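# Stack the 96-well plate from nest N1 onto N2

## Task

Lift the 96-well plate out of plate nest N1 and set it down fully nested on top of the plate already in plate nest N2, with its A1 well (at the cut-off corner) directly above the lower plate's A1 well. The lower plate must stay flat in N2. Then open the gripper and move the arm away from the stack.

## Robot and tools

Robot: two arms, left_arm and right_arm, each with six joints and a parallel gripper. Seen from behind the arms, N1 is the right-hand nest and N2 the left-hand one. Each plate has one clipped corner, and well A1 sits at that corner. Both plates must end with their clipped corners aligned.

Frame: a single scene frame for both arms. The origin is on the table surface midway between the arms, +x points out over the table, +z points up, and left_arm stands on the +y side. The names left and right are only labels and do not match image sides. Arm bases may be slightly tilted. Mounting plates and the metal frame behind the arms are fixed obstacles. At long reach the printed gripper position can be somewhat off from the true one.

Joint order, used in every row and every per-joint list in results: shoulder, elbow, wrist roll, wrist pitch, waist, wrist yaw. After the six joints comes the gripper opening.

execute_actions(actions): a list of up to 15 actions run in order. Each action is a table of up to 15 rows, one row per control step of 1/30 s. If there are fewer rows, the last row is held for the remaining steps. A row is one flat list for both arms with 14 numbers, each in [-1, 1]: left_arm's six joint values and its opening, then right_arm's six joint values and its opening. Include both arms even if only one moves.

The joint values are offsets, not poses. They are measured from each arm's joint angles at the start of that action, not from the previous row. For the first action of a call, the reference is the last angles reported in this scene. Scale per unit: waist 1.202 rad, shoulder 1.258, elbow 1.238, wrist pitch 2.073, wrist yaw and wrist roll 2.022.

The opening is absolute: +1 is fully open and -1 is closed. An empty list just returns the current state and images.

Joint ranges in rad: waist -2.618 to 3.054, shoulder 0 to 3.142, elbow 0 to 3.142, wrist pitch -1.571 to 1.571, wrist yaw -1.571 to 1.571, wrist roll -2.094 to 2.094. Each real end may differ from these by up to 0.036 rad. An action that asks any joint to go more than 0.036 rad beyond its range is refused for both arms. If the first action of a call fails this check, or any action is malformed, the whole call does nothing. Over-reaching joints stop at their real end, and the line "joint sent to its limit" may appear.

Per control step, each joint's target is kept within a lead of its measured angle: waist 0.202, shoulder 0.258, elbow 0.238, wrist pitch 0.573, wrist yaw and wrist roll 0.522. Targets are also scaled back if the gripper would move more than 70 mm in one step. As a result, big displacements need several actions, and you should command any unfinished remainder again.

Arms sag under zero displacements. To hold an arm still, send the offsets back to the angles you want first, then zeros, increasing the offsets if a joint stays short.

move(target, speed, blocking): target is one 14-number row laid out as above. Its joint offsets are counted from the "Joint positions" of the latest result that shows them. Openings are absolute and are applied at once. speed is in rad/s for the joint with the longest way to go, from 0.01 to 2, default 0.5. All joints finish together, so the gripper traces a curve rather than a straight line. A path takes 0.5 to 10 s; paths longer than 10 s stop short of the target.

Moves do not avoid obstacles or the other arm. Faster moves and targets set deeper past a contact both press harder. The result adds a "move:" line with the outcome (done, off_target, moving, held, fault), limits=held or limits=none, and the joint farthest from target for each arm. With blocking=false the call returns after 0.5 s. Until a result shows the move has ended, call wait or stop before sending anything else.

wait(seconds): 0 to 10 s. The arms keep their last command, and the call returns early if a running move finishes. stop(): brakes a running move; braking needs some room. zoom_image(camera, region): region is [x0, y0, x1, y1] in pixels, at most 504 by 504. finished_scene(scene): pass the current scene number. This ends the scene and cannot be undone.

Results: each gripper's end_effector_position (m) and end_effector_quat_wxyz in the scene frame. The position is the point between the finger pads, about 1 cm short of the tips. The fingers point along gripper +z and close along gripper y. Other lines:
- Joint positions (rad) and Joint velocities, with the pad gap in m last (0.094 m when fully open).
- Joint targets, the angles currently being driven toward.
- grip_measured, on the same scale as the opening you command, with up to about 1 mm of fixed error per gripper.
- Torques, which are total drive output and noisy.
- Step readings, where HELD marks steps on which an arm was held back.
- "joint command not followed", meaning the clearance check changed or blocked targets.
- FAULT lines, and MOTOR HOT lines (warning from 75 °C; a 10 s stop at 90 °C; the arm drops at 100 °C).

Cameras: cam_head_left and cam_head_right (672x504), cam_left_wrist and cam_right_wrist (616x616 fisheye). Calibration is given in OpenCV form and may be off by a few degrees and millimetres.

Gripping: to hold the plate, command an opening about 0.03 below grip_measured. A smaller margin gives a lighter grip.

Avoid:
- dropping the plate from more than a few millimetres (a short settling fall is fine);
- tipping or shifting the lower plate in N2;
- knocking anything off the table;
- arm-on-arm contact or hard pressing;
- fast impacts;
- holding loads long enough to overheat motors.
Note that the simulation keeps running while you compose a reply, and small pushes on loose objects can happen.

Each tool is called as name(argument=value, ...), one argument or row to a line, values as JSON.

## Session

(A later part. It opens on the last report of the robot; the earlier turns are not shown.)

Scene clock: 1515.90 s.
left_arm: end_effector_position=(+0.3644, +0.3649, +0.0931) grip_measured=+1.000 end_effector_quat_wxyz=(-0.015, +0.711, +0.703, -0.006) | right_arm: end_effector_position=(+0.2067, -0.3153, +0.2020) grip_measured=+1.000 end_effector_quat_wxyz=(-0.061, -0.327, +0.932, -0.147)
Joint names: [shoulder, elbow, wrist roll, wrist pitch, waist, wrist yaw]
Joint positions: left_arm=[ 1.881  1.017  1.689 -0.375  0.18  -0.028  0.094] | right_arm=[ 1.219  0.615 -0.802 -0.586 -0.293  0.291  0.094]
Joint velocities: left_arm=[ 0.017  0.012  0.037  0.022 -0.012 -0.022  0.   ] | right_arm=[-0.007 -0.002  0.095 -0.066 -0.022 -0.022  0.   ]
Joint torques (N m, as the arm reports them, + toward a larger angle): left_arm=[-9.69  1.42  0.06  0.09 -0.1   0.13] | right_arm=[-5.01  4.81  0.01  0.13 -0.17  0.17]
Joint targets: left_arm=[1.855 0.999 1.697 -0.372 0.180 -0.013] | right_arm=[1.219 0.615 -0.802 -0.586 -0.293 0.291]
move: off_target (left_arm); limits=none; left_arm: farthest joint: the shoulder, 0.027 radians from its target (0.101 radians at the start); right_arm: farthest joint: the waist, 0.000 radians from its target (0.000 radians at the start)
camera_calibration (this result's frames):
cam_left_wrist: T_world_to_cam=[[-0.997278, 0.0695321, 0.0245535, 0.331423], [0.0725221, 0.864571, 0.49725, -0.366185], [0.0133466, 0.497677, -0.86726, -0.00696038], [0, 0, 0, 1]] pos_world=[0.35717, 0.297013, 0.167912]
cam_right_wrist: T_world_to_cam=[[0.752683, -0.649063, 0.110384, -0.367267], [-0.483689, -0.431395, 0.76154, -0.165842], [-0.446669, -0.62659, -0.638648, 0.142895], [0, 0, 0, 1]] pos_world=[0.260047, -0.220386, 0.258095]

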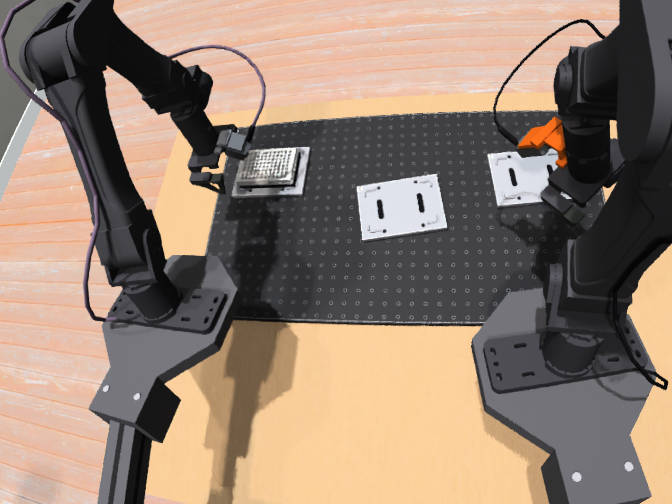

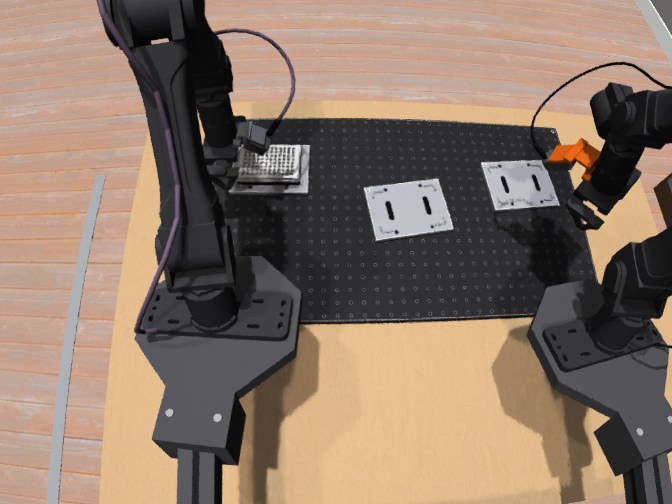

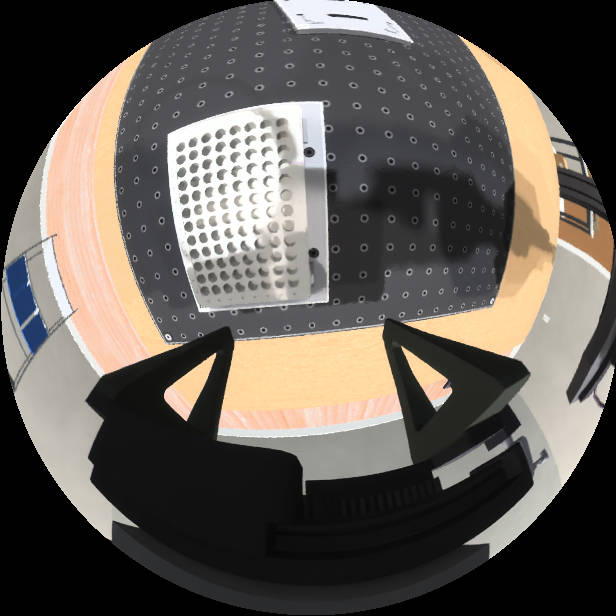

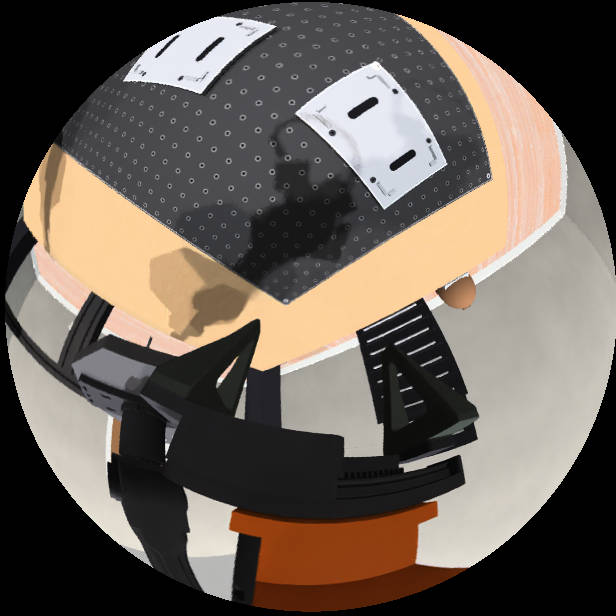

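move(
  target=[-0.464,-0.333,-0.098,-0.133,0.02,-0.05,1, 0,0,0,0,0,0,1],
  speed=0.7,
)

Scene clock: 1526.40 s.
left_arm: end_effector_position=(+0.2356, +0.3732, +0.1772) grip_measured=+1.000 end_effector_quat_wxyz=(-0.086, +0.635, +0.767, -0.004) | right_arm: end_effector_position=(+0.2067, -0.3153, +0.2020) grip_measured=+1.000 end_effector_quat_wxyz=(-0.061, -0.327, +0.932, -0.147)
Joint names: [shoulder, elbow, wrist roll, wrist pitch, waist, wrist yaw]
Joint positions: left_arm=[ 1.32   0.619  1.497 -0.637  0.196 -0.126  0.094] | right_arm=[ 1.219  0.615 -0.802 -0.586 -0.293  0.291  0.094]
Joint velocities: left_arm=[-0.017  0.007 -0.095 -0.007 -0.007 -0.037  0.   ] | right_arm=[-0.012  0.012  0.066 -0.022  0.012 -0.022  0.   ]
Joint torques (N m, as the arm reports them, + toward a larger angle): left_arm=[-5.92  2.08 -0.08 -0.2   0.52 -0.07] | right_arm=[-5.01  4.8   0.    0.13 -0.16  0.17]
Joint targets: left_arm=[1.298 0.604 1.491 -0.651 0.204 -0.129] | right_arm=[1.219 0.615 -0.802 -0.586 -0.293 0.291]
move: off_target (left_arm); limits=none; left_arm: farthest joint: the shoulder, 0.023 radians from its target (0.584 radians at the start); right_arm: farthest joint: the waist, 0.000 radians from its target (0.000 radians at the start)
camera_calibration (this result's frames):
cam_left_wrist: T_world_to_cam=[[-0.98396, -0.134581, 0.117097, 0.256938], [-0.0411003, 0.809766, 0.585311, -0.374273], [-0.173592, 0.57111, -0.802309, 0.0686656], [0, 0, 0, 1]] pos_world=[0.249354, 0.298437, 0.244071]
cam_right_wrist: T_world_to_cam=[[0.752683, -0.649063, 0.110384, -0.367267], [-0.483689, -0.431395, 0.76154, -0.165842], [-0.446669, -0.62659, -0.638648, 0.142895], [0, 0, 0, 1]] pos_world=[0.260047, -0.220386, 0.258095]

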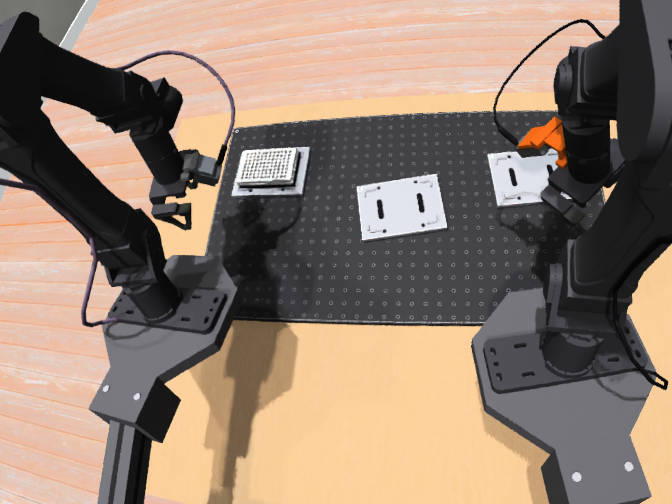

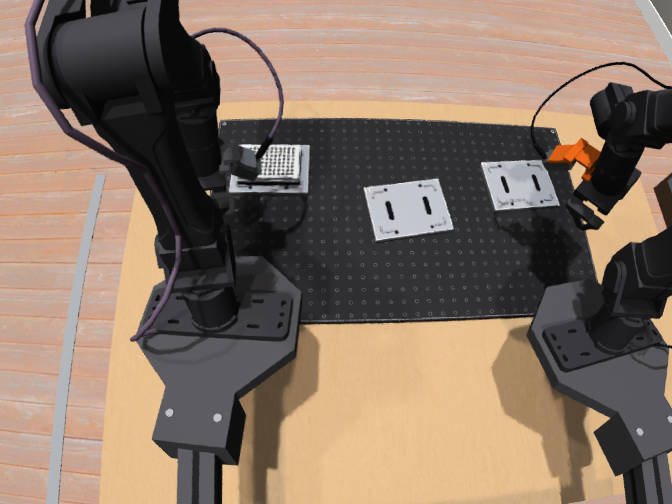

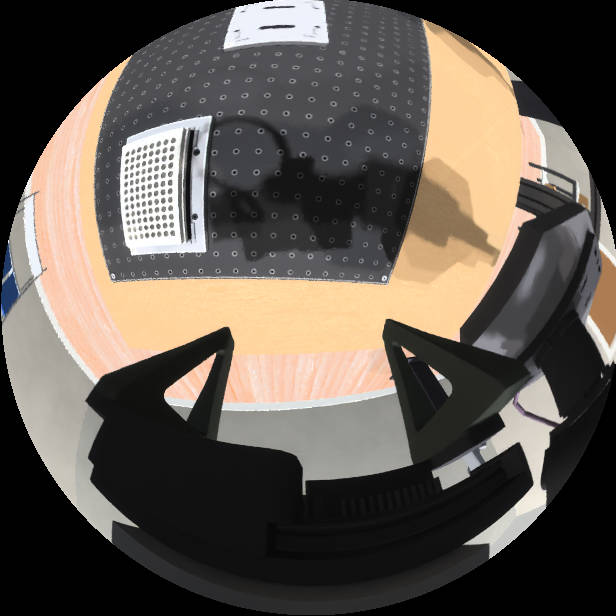

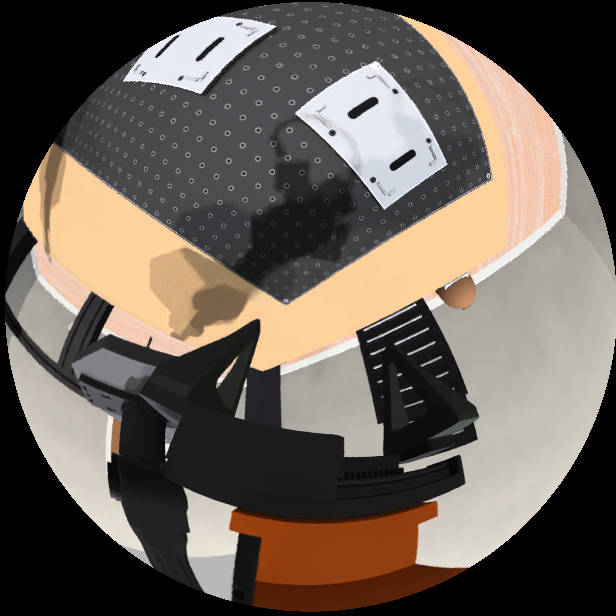

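zoom_image(
  camera="cam_left_wrist",
  region=[160, 210, 210, 260],
)

zoom_image(
  camera="cam_left_wrist",
  region=[162, 118, 212, 168],
)

zoom_image(
  camera="cam_head_left",
  region=[220, 135, 320, 205],
)

Region (160, 210, 210, 260) of cam_left_wrist's 616x616 image, scaled by 10.080, with more detail than that image has.

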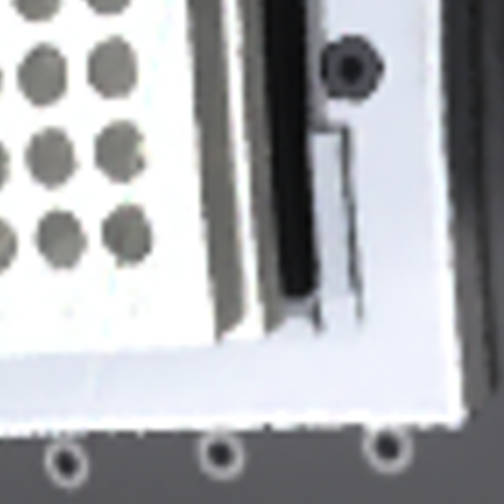

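Region (162, 118, 212, 168) of cam_left_wrist's 616x616 image, scaled by 10.080, with more detail than that image has.

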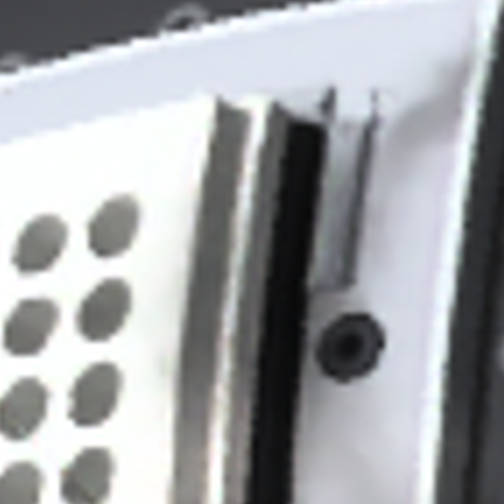

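Region (220, 135, 320, 205) of cam_head_left's 672x504 image, scaled by 5.040, with more detail than that image has; it fills the top 353 rows of this view, and the rest is white.

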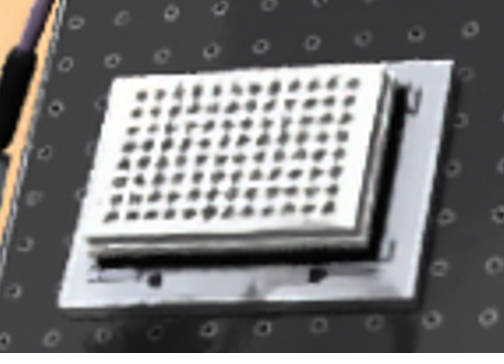

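zoom_image(
  camera="cam_left_wrist",
  region=[178, 226, 202, 250],
)

zoom_image(
  camera="cam_left_wrist",
  region=[180, 120, 204, 144],
)

Region (178, 226, 202, 250) of cam_left_wrist's 616x616 image, scaled by 21.000, with more detail than that image has.

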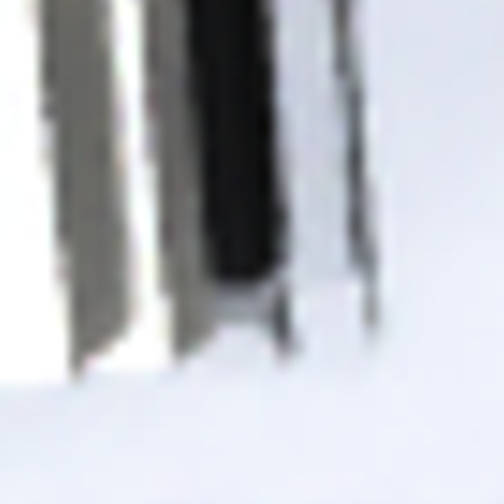

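Region (180, 120, 204, 144) of cam_left_wrist's 616x616 image, scaled by 21.000, with more detail than that image has.

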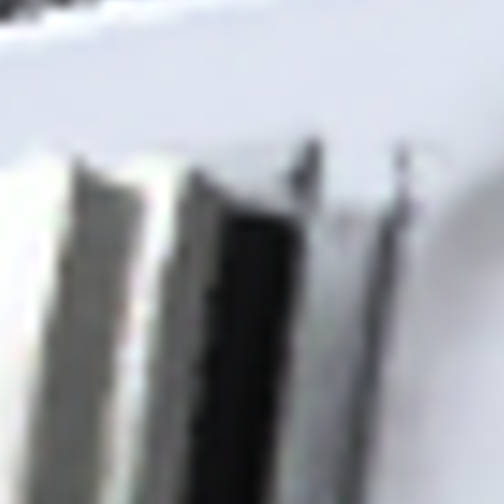

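move(
  target=[0.5938,0.6874,0.0945,0.0246,-0.0458,0.0589,1, 0,0,0,0,0,0,1],
  speed=0.7,
)

Scene clock: 1564.63 s.
left_arm: end_effector_position=(+0.4543, +0.3593, +0.0982) grip_measured=+1.000 end_effector_quat_wxyz=(+0.002, +0.718, +0.696, +0.002) | right_arm: end_effector_position=(+0.2067, -0.3153, +0.2020) grip_measured=+1.000 end_effector_quat_wxyz=(-0.061, -0.327, +0.932, -0.147)
Joint names: [shoulder, elbow, wrist roll, wrist pitch, waist, wrist yaw]
Joint positions: left_arm=[ 2.067  1.439  1.68  -0.579  0.15  -0.022  0.094] | right_arm=[ 1.219  0.615 -0.802 -0.586 -0.293  0.291  0.094]
Joint velocities: left_arm=[-0.007  0.002 -0.022 -0.11  -0.012  0.007  0.   ] | right_arm=[-0.007 -0.002 -0.022 -0.022  0.002 -0.007  0.   ]
Joint torques (N m, as the arm reports them, + toward a larger angle): left_arm=[-9.79  5.59  0.05  0.1  -0.84  0.13] | right_arm=[-4.99  4.81  0.01  0.12 -0.17  0.17]
Joint targets: left_arm=[2.067 1.471 1.688 -0.586 0.141 -0.007] | right_arm=[1.219 0.615 -0.802 -0.586 -0.293 0.291]
move: off_target (left_arm); limits=none; left_arm: farthest joint: the elbow, 0.031 radians from its target (0.851 radians at the start); right_arm: farthest joint: the waist, 0.000 radians from its target (0.000 radians at the start)
camera_calibration (this result's frames):
cam_left_wrist: T_world_to_cam=[[-0.99599, 0.0887589, -0.0112074, 0.417392], [0.0720392, 0.869969, 0.487816, -0.371187], [0.0530481, 0.485052, -0.872875, -0.0139319], [0, 0, 0, 1]] pos_world=[0.443198, 0.292631, 0.173588]
cam_right_wrist: T_world_to_cam=[[0.752683, -0.649063, 0.110384, -0.367267], [-0.483689, -0.431395, 0.76154, -0.165842], [-0.446669, -0.62659, -0.638648, 0.142895], [0, 0, 0, 1]] pos_world=[0.260047, -0.220386, 0.258095]

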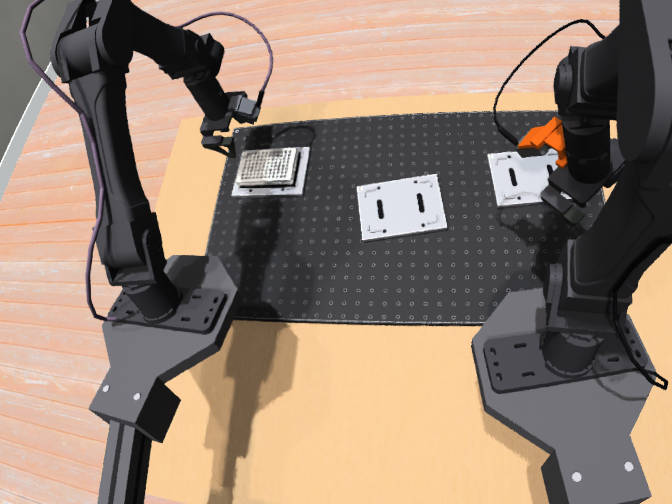

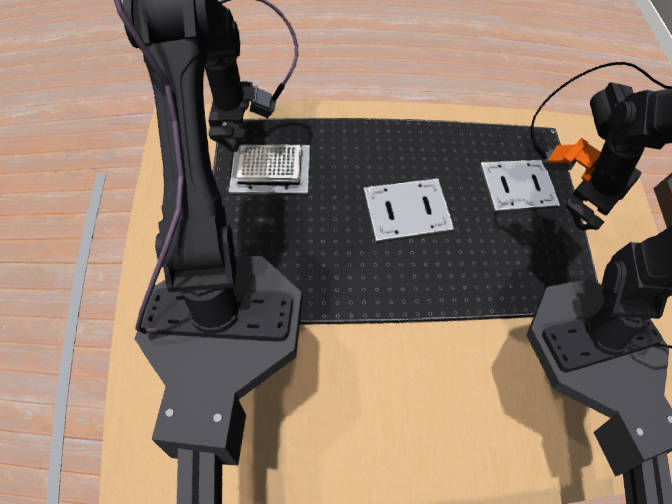

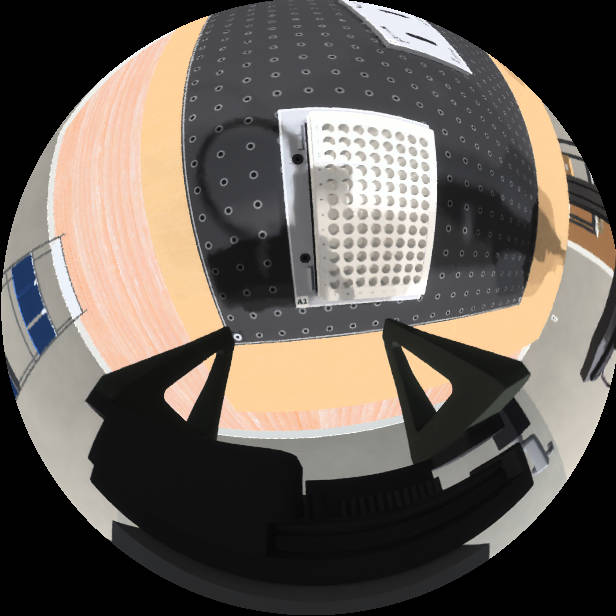

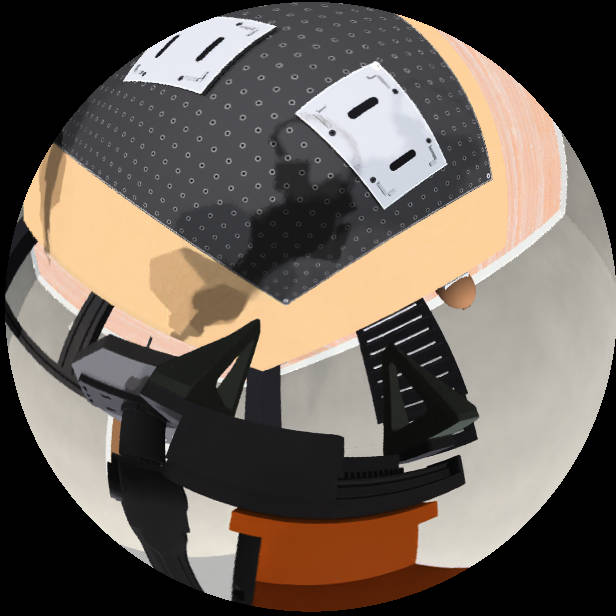

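zoom_image(
  camera="cam_left_wrist",
  region=[265, 100, 345, 210],
)

zoom_image(
  camera="cam_left_wrist",
  region=[270, 205, 350, 315],
)

zoom_image(
  camera="cam_left_wrist",
  region=[295, 200, 325, 230],
)

Region (265, 100, 345, 210) of cam_left_wrist's 616x616 image, scaled by 4.582, with more detail than that image has; it fills the left 367 columns of this view, and the rest is white.

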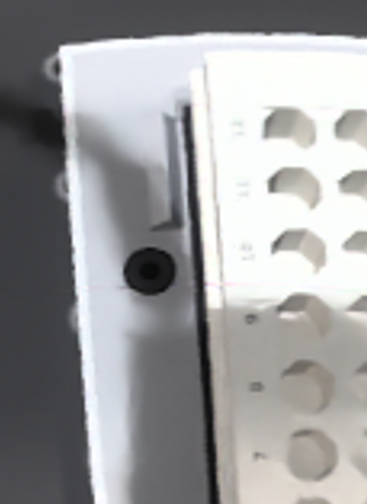

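Region (270, 205, 350, 315) of cam_left_wrist's 616x616 image, scaled by 4.582, with more detail than that image has; it fills the left 367 columns of this view, and the rest is white.

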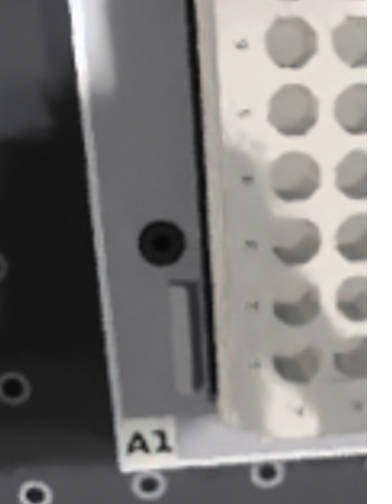

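Region (295, 200, 325, 230) of cam_left_wrist's 616x616 image, scaled by 16.800, with more detail than that image has.

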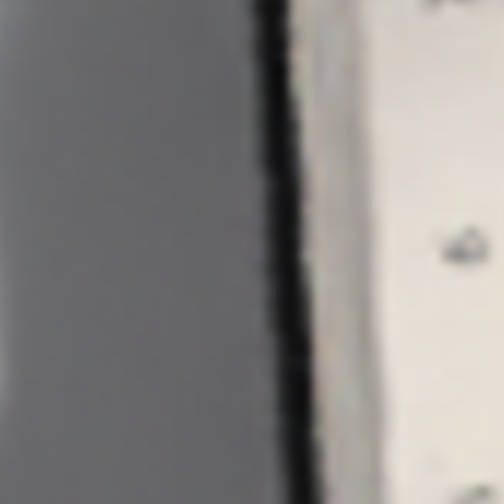

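move(
  target=[-0.0294,-0.1325,-0.2226,0.0478,-0.3769,-0.0742,1, 0,0,0,0,0,0,1],
  speed=0.5,
)

Scene clock: 1619.73 s.
left_arm: end_effector_position=(+0.4011, +0.1856, +0.0933) grip_measured=+1.000 end_effector_quat_wxyz=(+0.003, +0.713, +0.701, -0.001) | right_arm: end_effector_position=(+0.2067, -0.3153, +0.2020) grip_measured=+1.000 end_effector_quat_wxyz=(-0.061, -0.327, +0.932, -0.147)
Joint names: [shoulder, elbow, wrist roll, wrist pitch, waist, wrist yaw]
Joint positions: left_arm=[ 2.057  1.291  1.238 -0.486 -0.303 -0.171  0.094] | right_arm=[ 1.219  0.615 -0.802 -0.586 -0.293  0.291  0.094]
Joint velocities: left_arm=[-0.017  0.002  0.007  0.051  0.007 -0.051  0.   ] | right_arm=[-0.002 -0.007 -0.022 -0.022 -0.002  0.007  0.   ]
Joint torques (N m, as the arm reports them, + toward a larger angle): left_arm=[-10.94   2.07  -0.04   0.19  -1.54  -0.03] | right_arm=[-5.03  4.79  0.01  0.13 -0.17  0.18]
Joint targets: left_arm=[2.030 1.275 1.230 -0.480 -0.303 -0.172] | right_arm=[1.219 0.615 -0.802 -0.586 -0.293 0.291]
move: off_target (left_arm); limits=none; left_arm: farthest joint: the shoulder, 0.027 radians from its target (0.037 radians at the start); right_arm: farthest joint: the waist, 0.000 radians from its target (0.000 radians at the start)
camera_calibration (this result's frames):
cam_left_wrist: T_world_to_cam=[[-0.997132, 0.0752664, -0.00790465, 0.382365], [0.0620741, 0.873138, 0.483504, -0.210137], [0.0432935, 0.481627, -0.875306, 0.073659], [0, 0, 0, 1]] pos_world=[0.391124, 0.119223, 0.169099]
cam_right_wrist: T_world_to_cam=[[0.752683, -0.649063, 0.110384, -0.367267], [-0.483689, -0.431395, 0.76154, -0.165842], [-0.446669, -0.62659, -0.638648, 0.142895], [0, 0, 0, 1]] pos_world=[0.260047, -0.220386, 0.258095]

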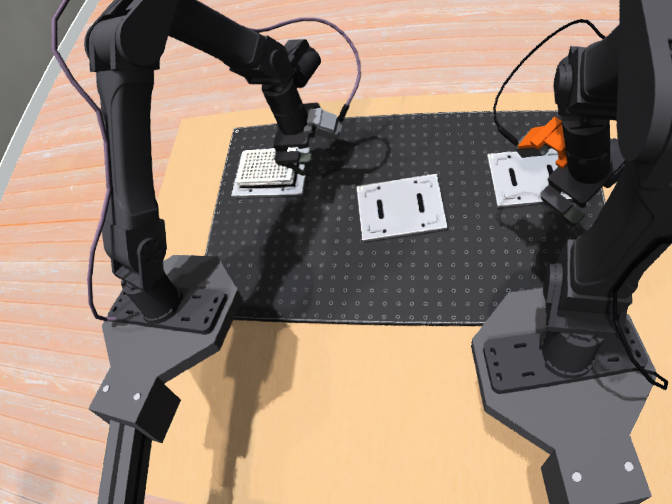

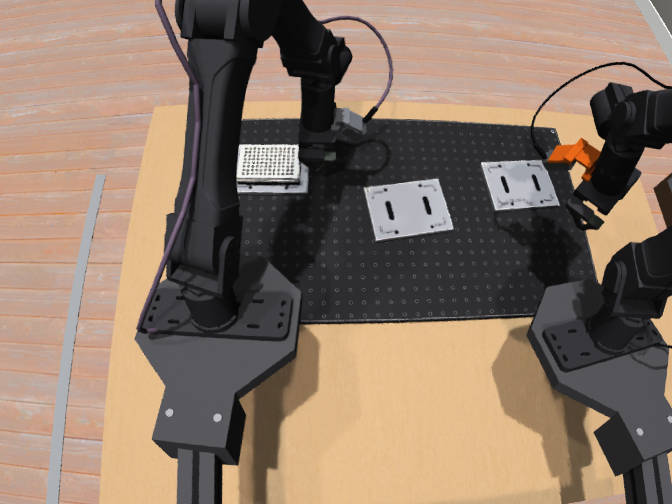

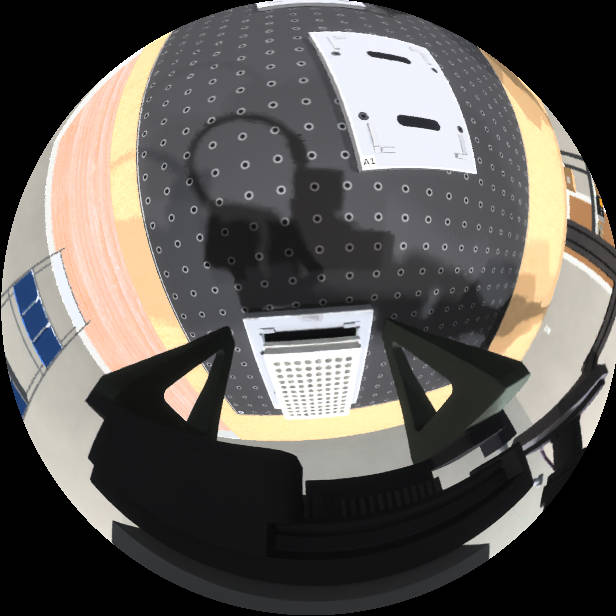

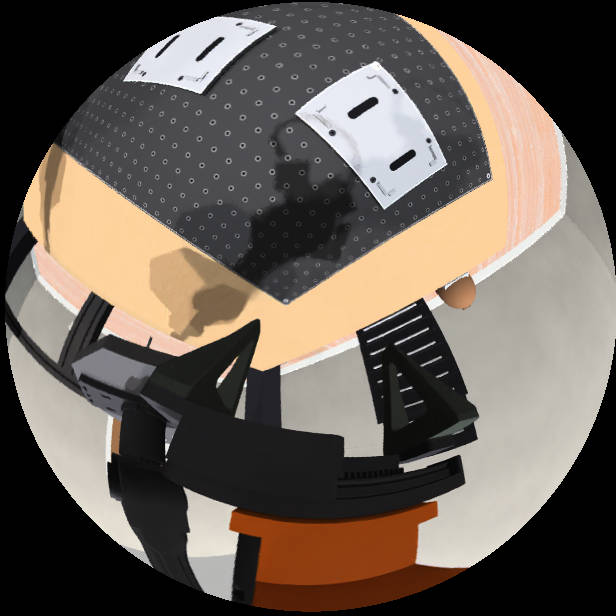

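zoom_image(
  camera="cam_left_wrist",
  region=[238, 300, 382, 370],
)

Region (238, 300, 382, 370) of cam_left_wrist's 616x616 image, scaled by 3.500, with more detail than that image has; it fills the top 245 rows of this view, and the rest is white.

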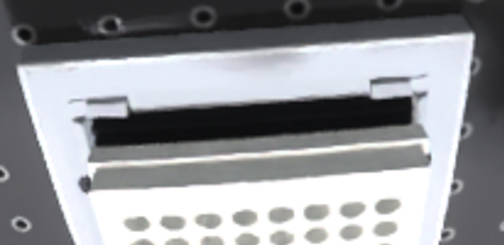

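zoom_image(
  camera="cam_left_wrist",
  region=[255, 320, 295, 360],
)

zoom_image(
  camera="cam_left_wrist",
  region=[330, 315, 370, 355],
)

Region (255, 320, 295, 360) of cam_left_wrist's 616x616 image, scaled by 12.600, with more detail than that image has.

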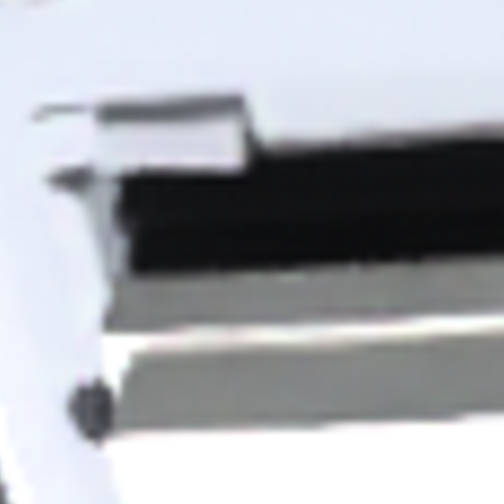

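Region (330, 315, 370, 355) of cam_left_wrist's 616x616 image, scaled by 12.600, with more detail than that image has.

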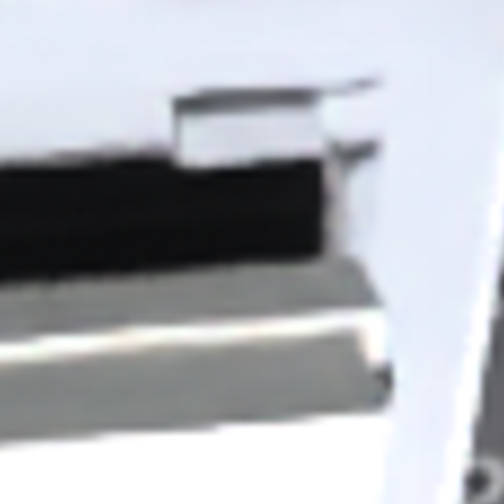

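move(
  target=[-0.1002,-0.1018,0.1325,0.0246,0.2313,0.044,1, 0,0,0,0,0,0,1],
  speed=0.4,
)

Scene clock: 1679.87 s.
left_arm: end_effector_position=(+0.4077, +0.2963, +0.0969) grip_measured=+1.000 end_effector_quat_wxyz=(-0.002, +0.710, +0.704, +0.008) | right_arm: end_effector_position=(+0.2067, -0.3153, +0.2020) grip_measured=+1.000 end_effector_quat_wxyz=(-0.061, -0.327, +0.932, -0.147)
Joint names: [shoulder, elbow, wrist roll, wrist pitch, waist, wrist yaw]
Joint positions: left_arm=[ 1.957  1.183  1.498 -0.439 -0.021 -0.097  0.094] | right_arm=[ 1.219  0.615 -0.802 -0.586 -0.293  0.291  0.094]
Joint velocities: left_arm=[-0.007 -0.007 -0.037 -0.022 -0.007 -0.11   0.   ] | right_arm=[ 0.022 -0.002 -0.037 -0.051 -0.002  0.051  0.   ]
Joint torques (N m, as the arm reports them, + toward a larger angle): left_arm=[-10.46   1.79   0.07   0.21  -0.93   0.13] | right_arm=[-5.02  4.79  0.02  0.13 -0.16  0.18]
Joint targets: left_arm=[1.931 1.164 1.506 -0.435 -0.025 -0.081] | right_arm=[1.219 0.615 -0.802 -0.586 -0.293 0.291]
move: off_target (left_arm); limits=none; left_arm: farthest joint: the shoulder, 0.026 radians from its target (0.126 radians at the start); right_arm: farthest joint: the waist, 0.000 radians from its target (0.000 radians at the start)
camera_calibration (this result's frames):
cam_left_wrist: T_world_to_cam=[[-0.997691, 0.066524, -0.0136691, 0.384053], [0.0507858, 0.864433, 0.500177, -0.303284], [0.0450898, 0.498328, -0.865816, 0.0166211], [0, 0, 0, 1]] pos_world=[0.397819, 0.228338, 0.171336]
cam_right_wrist: T_world_to_cam=[[0.752683, -0.649063, 0.110384, -0.367267], [-0.483689, -0.431395, 0.76154, -0.165842], [-0.446669, -0.62659, -0.638648, 0.142895], [0, 0, 0, 1]] pos_world=[0.260047, -0.220386, 0.258095]

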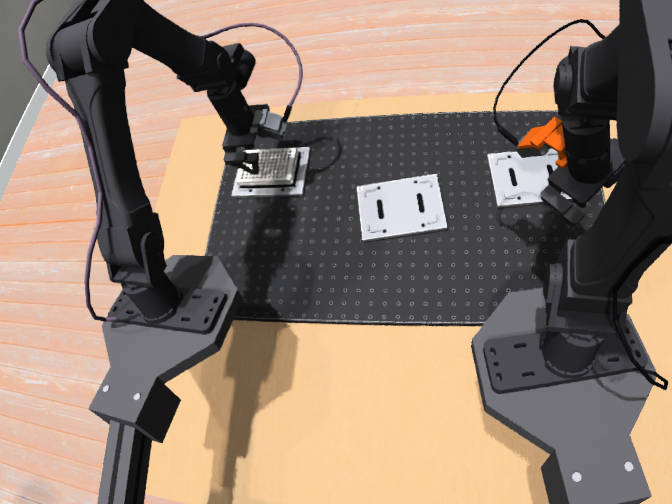

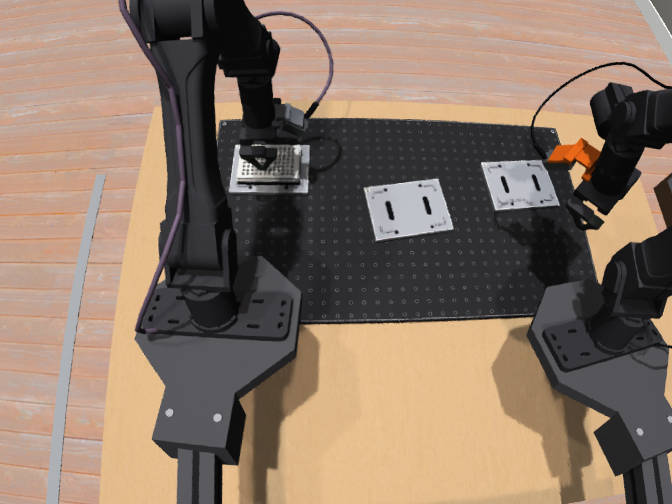

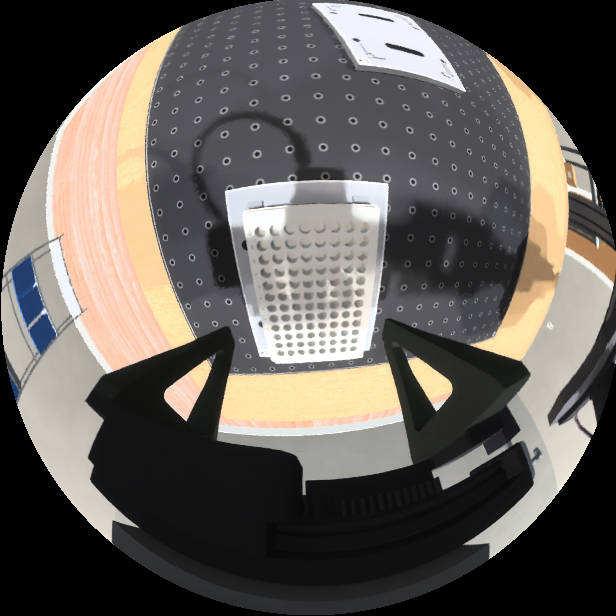

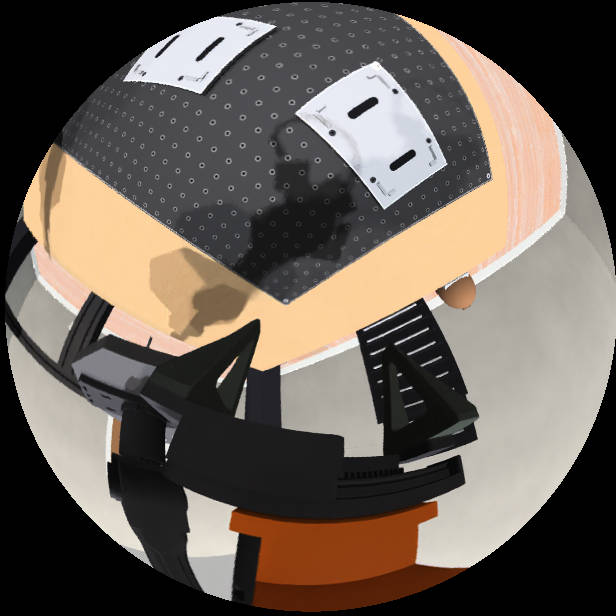

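zoom_image(
  camera="cam_left_wrist",
  region=[220, 175, 395, 245],
)

zoom_image(
  camera="cam_left_wrist",
  region=[295, 190, 325, 220],
)

Region (220, 175, 395, 245) of cam_left_wrist's 616x616 image, scaled by 2.880, with more detail than that image has; it fills the top 202 rows of this view, and the rest is white.

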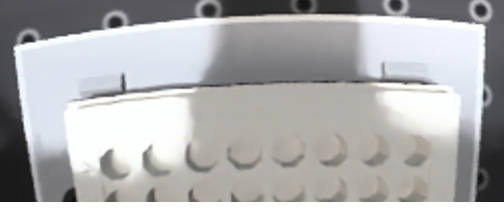

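Region (295, 190, 325, 220) of cam_left_wrist's 616x616 image, scaled by 16.800, with more detail than that image has.

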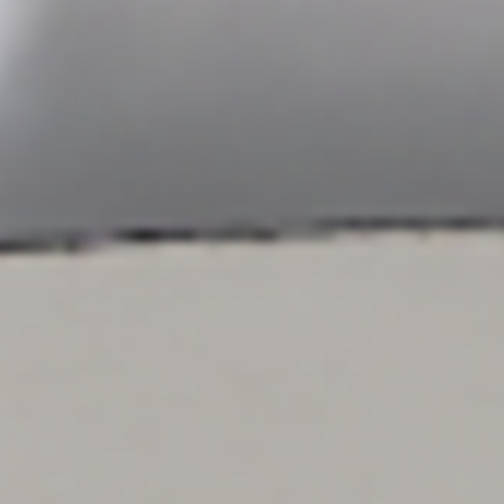

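move(
  target=[0.0668,0.01,0,0.0338,-0.018,0,1, 0,0,0,0,0,0,1],
  speed=0.15,
)

Scene clock: 1748.63 s.
left_arm: end_effector_position=(+0.4027, +0.2895, +0.0703) grip_measured=+1.000 end_effector_quat_wxyz=(-0.005, +0.714, +0.700, +0.002) | right_arm: end_effector_position=(+0.2067, -0.3153, +0.2020) grip_measured=+1.000 end_effector_quat_wxyz=(-0.061, -0.327, +0.932, -0.147)
Joint names: [shoulder, elbow, wrist roll, wrist pitch, waist, wrist yaw]
Joint positions: left_arm=[ 2.037  1.183  1.498 -0.374 -0.033 -0.097  0.094] | right_arm=[ 1.219  0.615 -0.802 -0.586 -0.293  0.291  0.094]
Joint velocities: left_arm=[-0.012 -0.017  0.007 -0.007  0.002  0.022  0.   ] | right_arm=[ 0.017 -0.012 -0.051 -0.022  0.002  0.007  0.   ]
Joint torques (N m, as the arm reports them, + toward a larger angle): left_arm=[-8.52  3.49 -0.01  0.13 -1.42  0.  ] | right_arm=[-5.01  4.82  0.01  0.13 -0.19  0.18]
Joint targets: left_arm=[2.041 1.196 1.498 -0.369 -0.043 -0.097] | right_arm=[1.219 0.615 -0.802 -0.586 -0.293 0.291]
move: done; limits=none; left_arm: farthest joint: the elbow, 0.012 radians from its target (0.012 radians at the start); right_arm: farthest joint: the waist, 0.000 radians from its target (0.000 radians at the start)
camera_calibration (this result's frames):
cam_left_wrist: T_world_to_cam=[[-0.996862, 0.0791653, -0.0000598238, 0.374194], [0.0686658, 0.865026, 0.497005, -0.291093], [0.0393973, 0.495442, -0.867747, 0.000452705], [0, 0, 0, 1]] pos_world=[0.39299, 0.221956, 0.14509]
cam_right_wrist: T_world_to_cam=[[0.752683, -0.649063, 0.110384, -0.367267], [-0.483689, -0.431395, 0.76154, -0.165842], [-0.446669, -0.62659, -0.638648, 0.142895], [0, 0, 0, 1]] pos_world=[0.260047, -0.220386, 0.258095]

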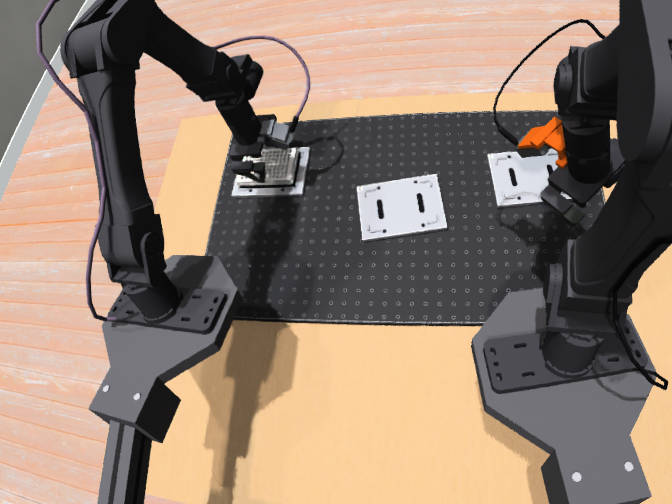

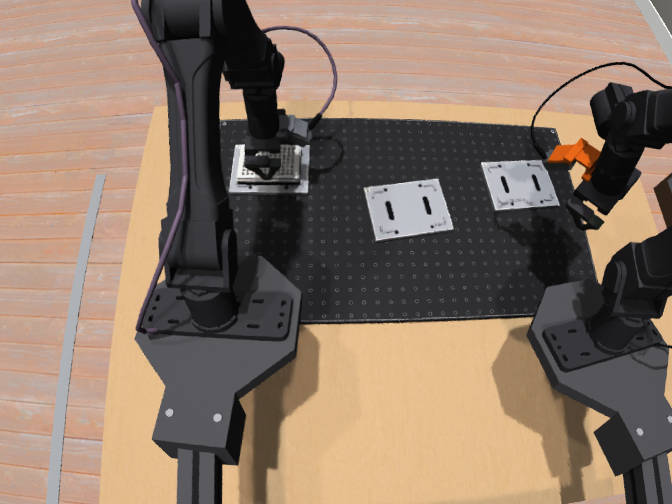

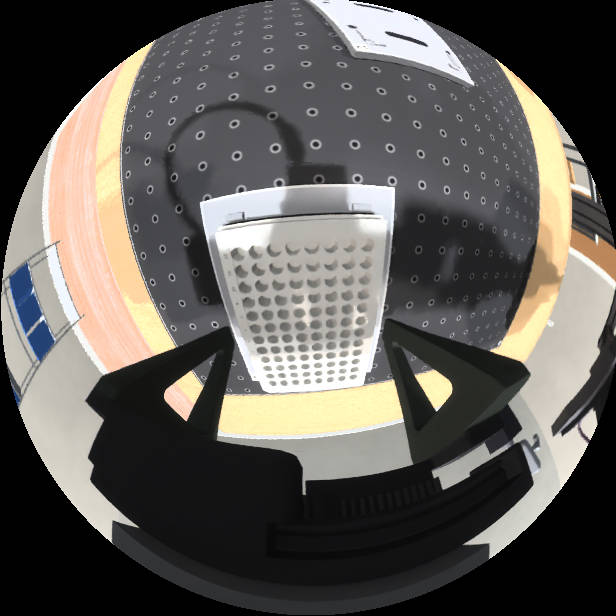

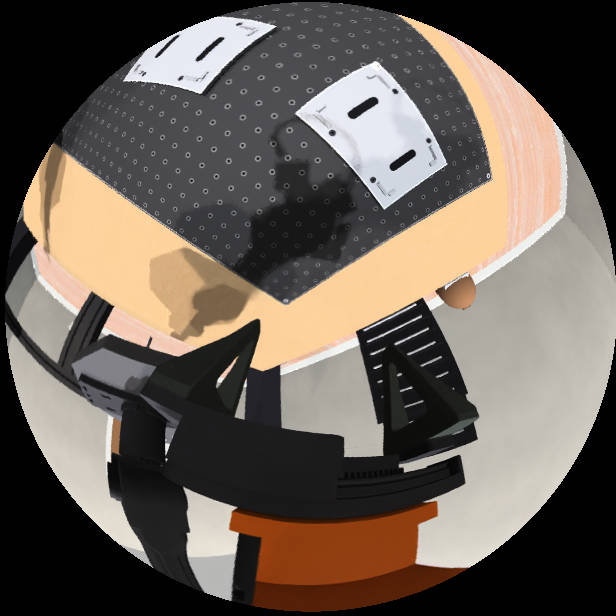

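zoom_image(
  camera="cam_left_wrist",
  region=[195, 180, 405, 260],
)

zoom_image(
  camera="cam_left_wrist",
  region=[200, 260, 420, 370],
)

Region (195, 180, 405, 260) of cam_left_wrist's 616x616 image, scaled by 2.400, with more detail than that image has; it fills the top 192 rows of this view, and the rest is white.

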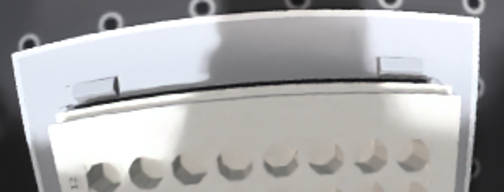

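Region (200, 260, 420, 370) of cam_left_wrist's 616x616 image, scaled by 2.291, with more detail than that image has.

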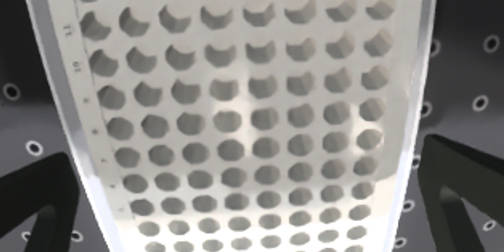

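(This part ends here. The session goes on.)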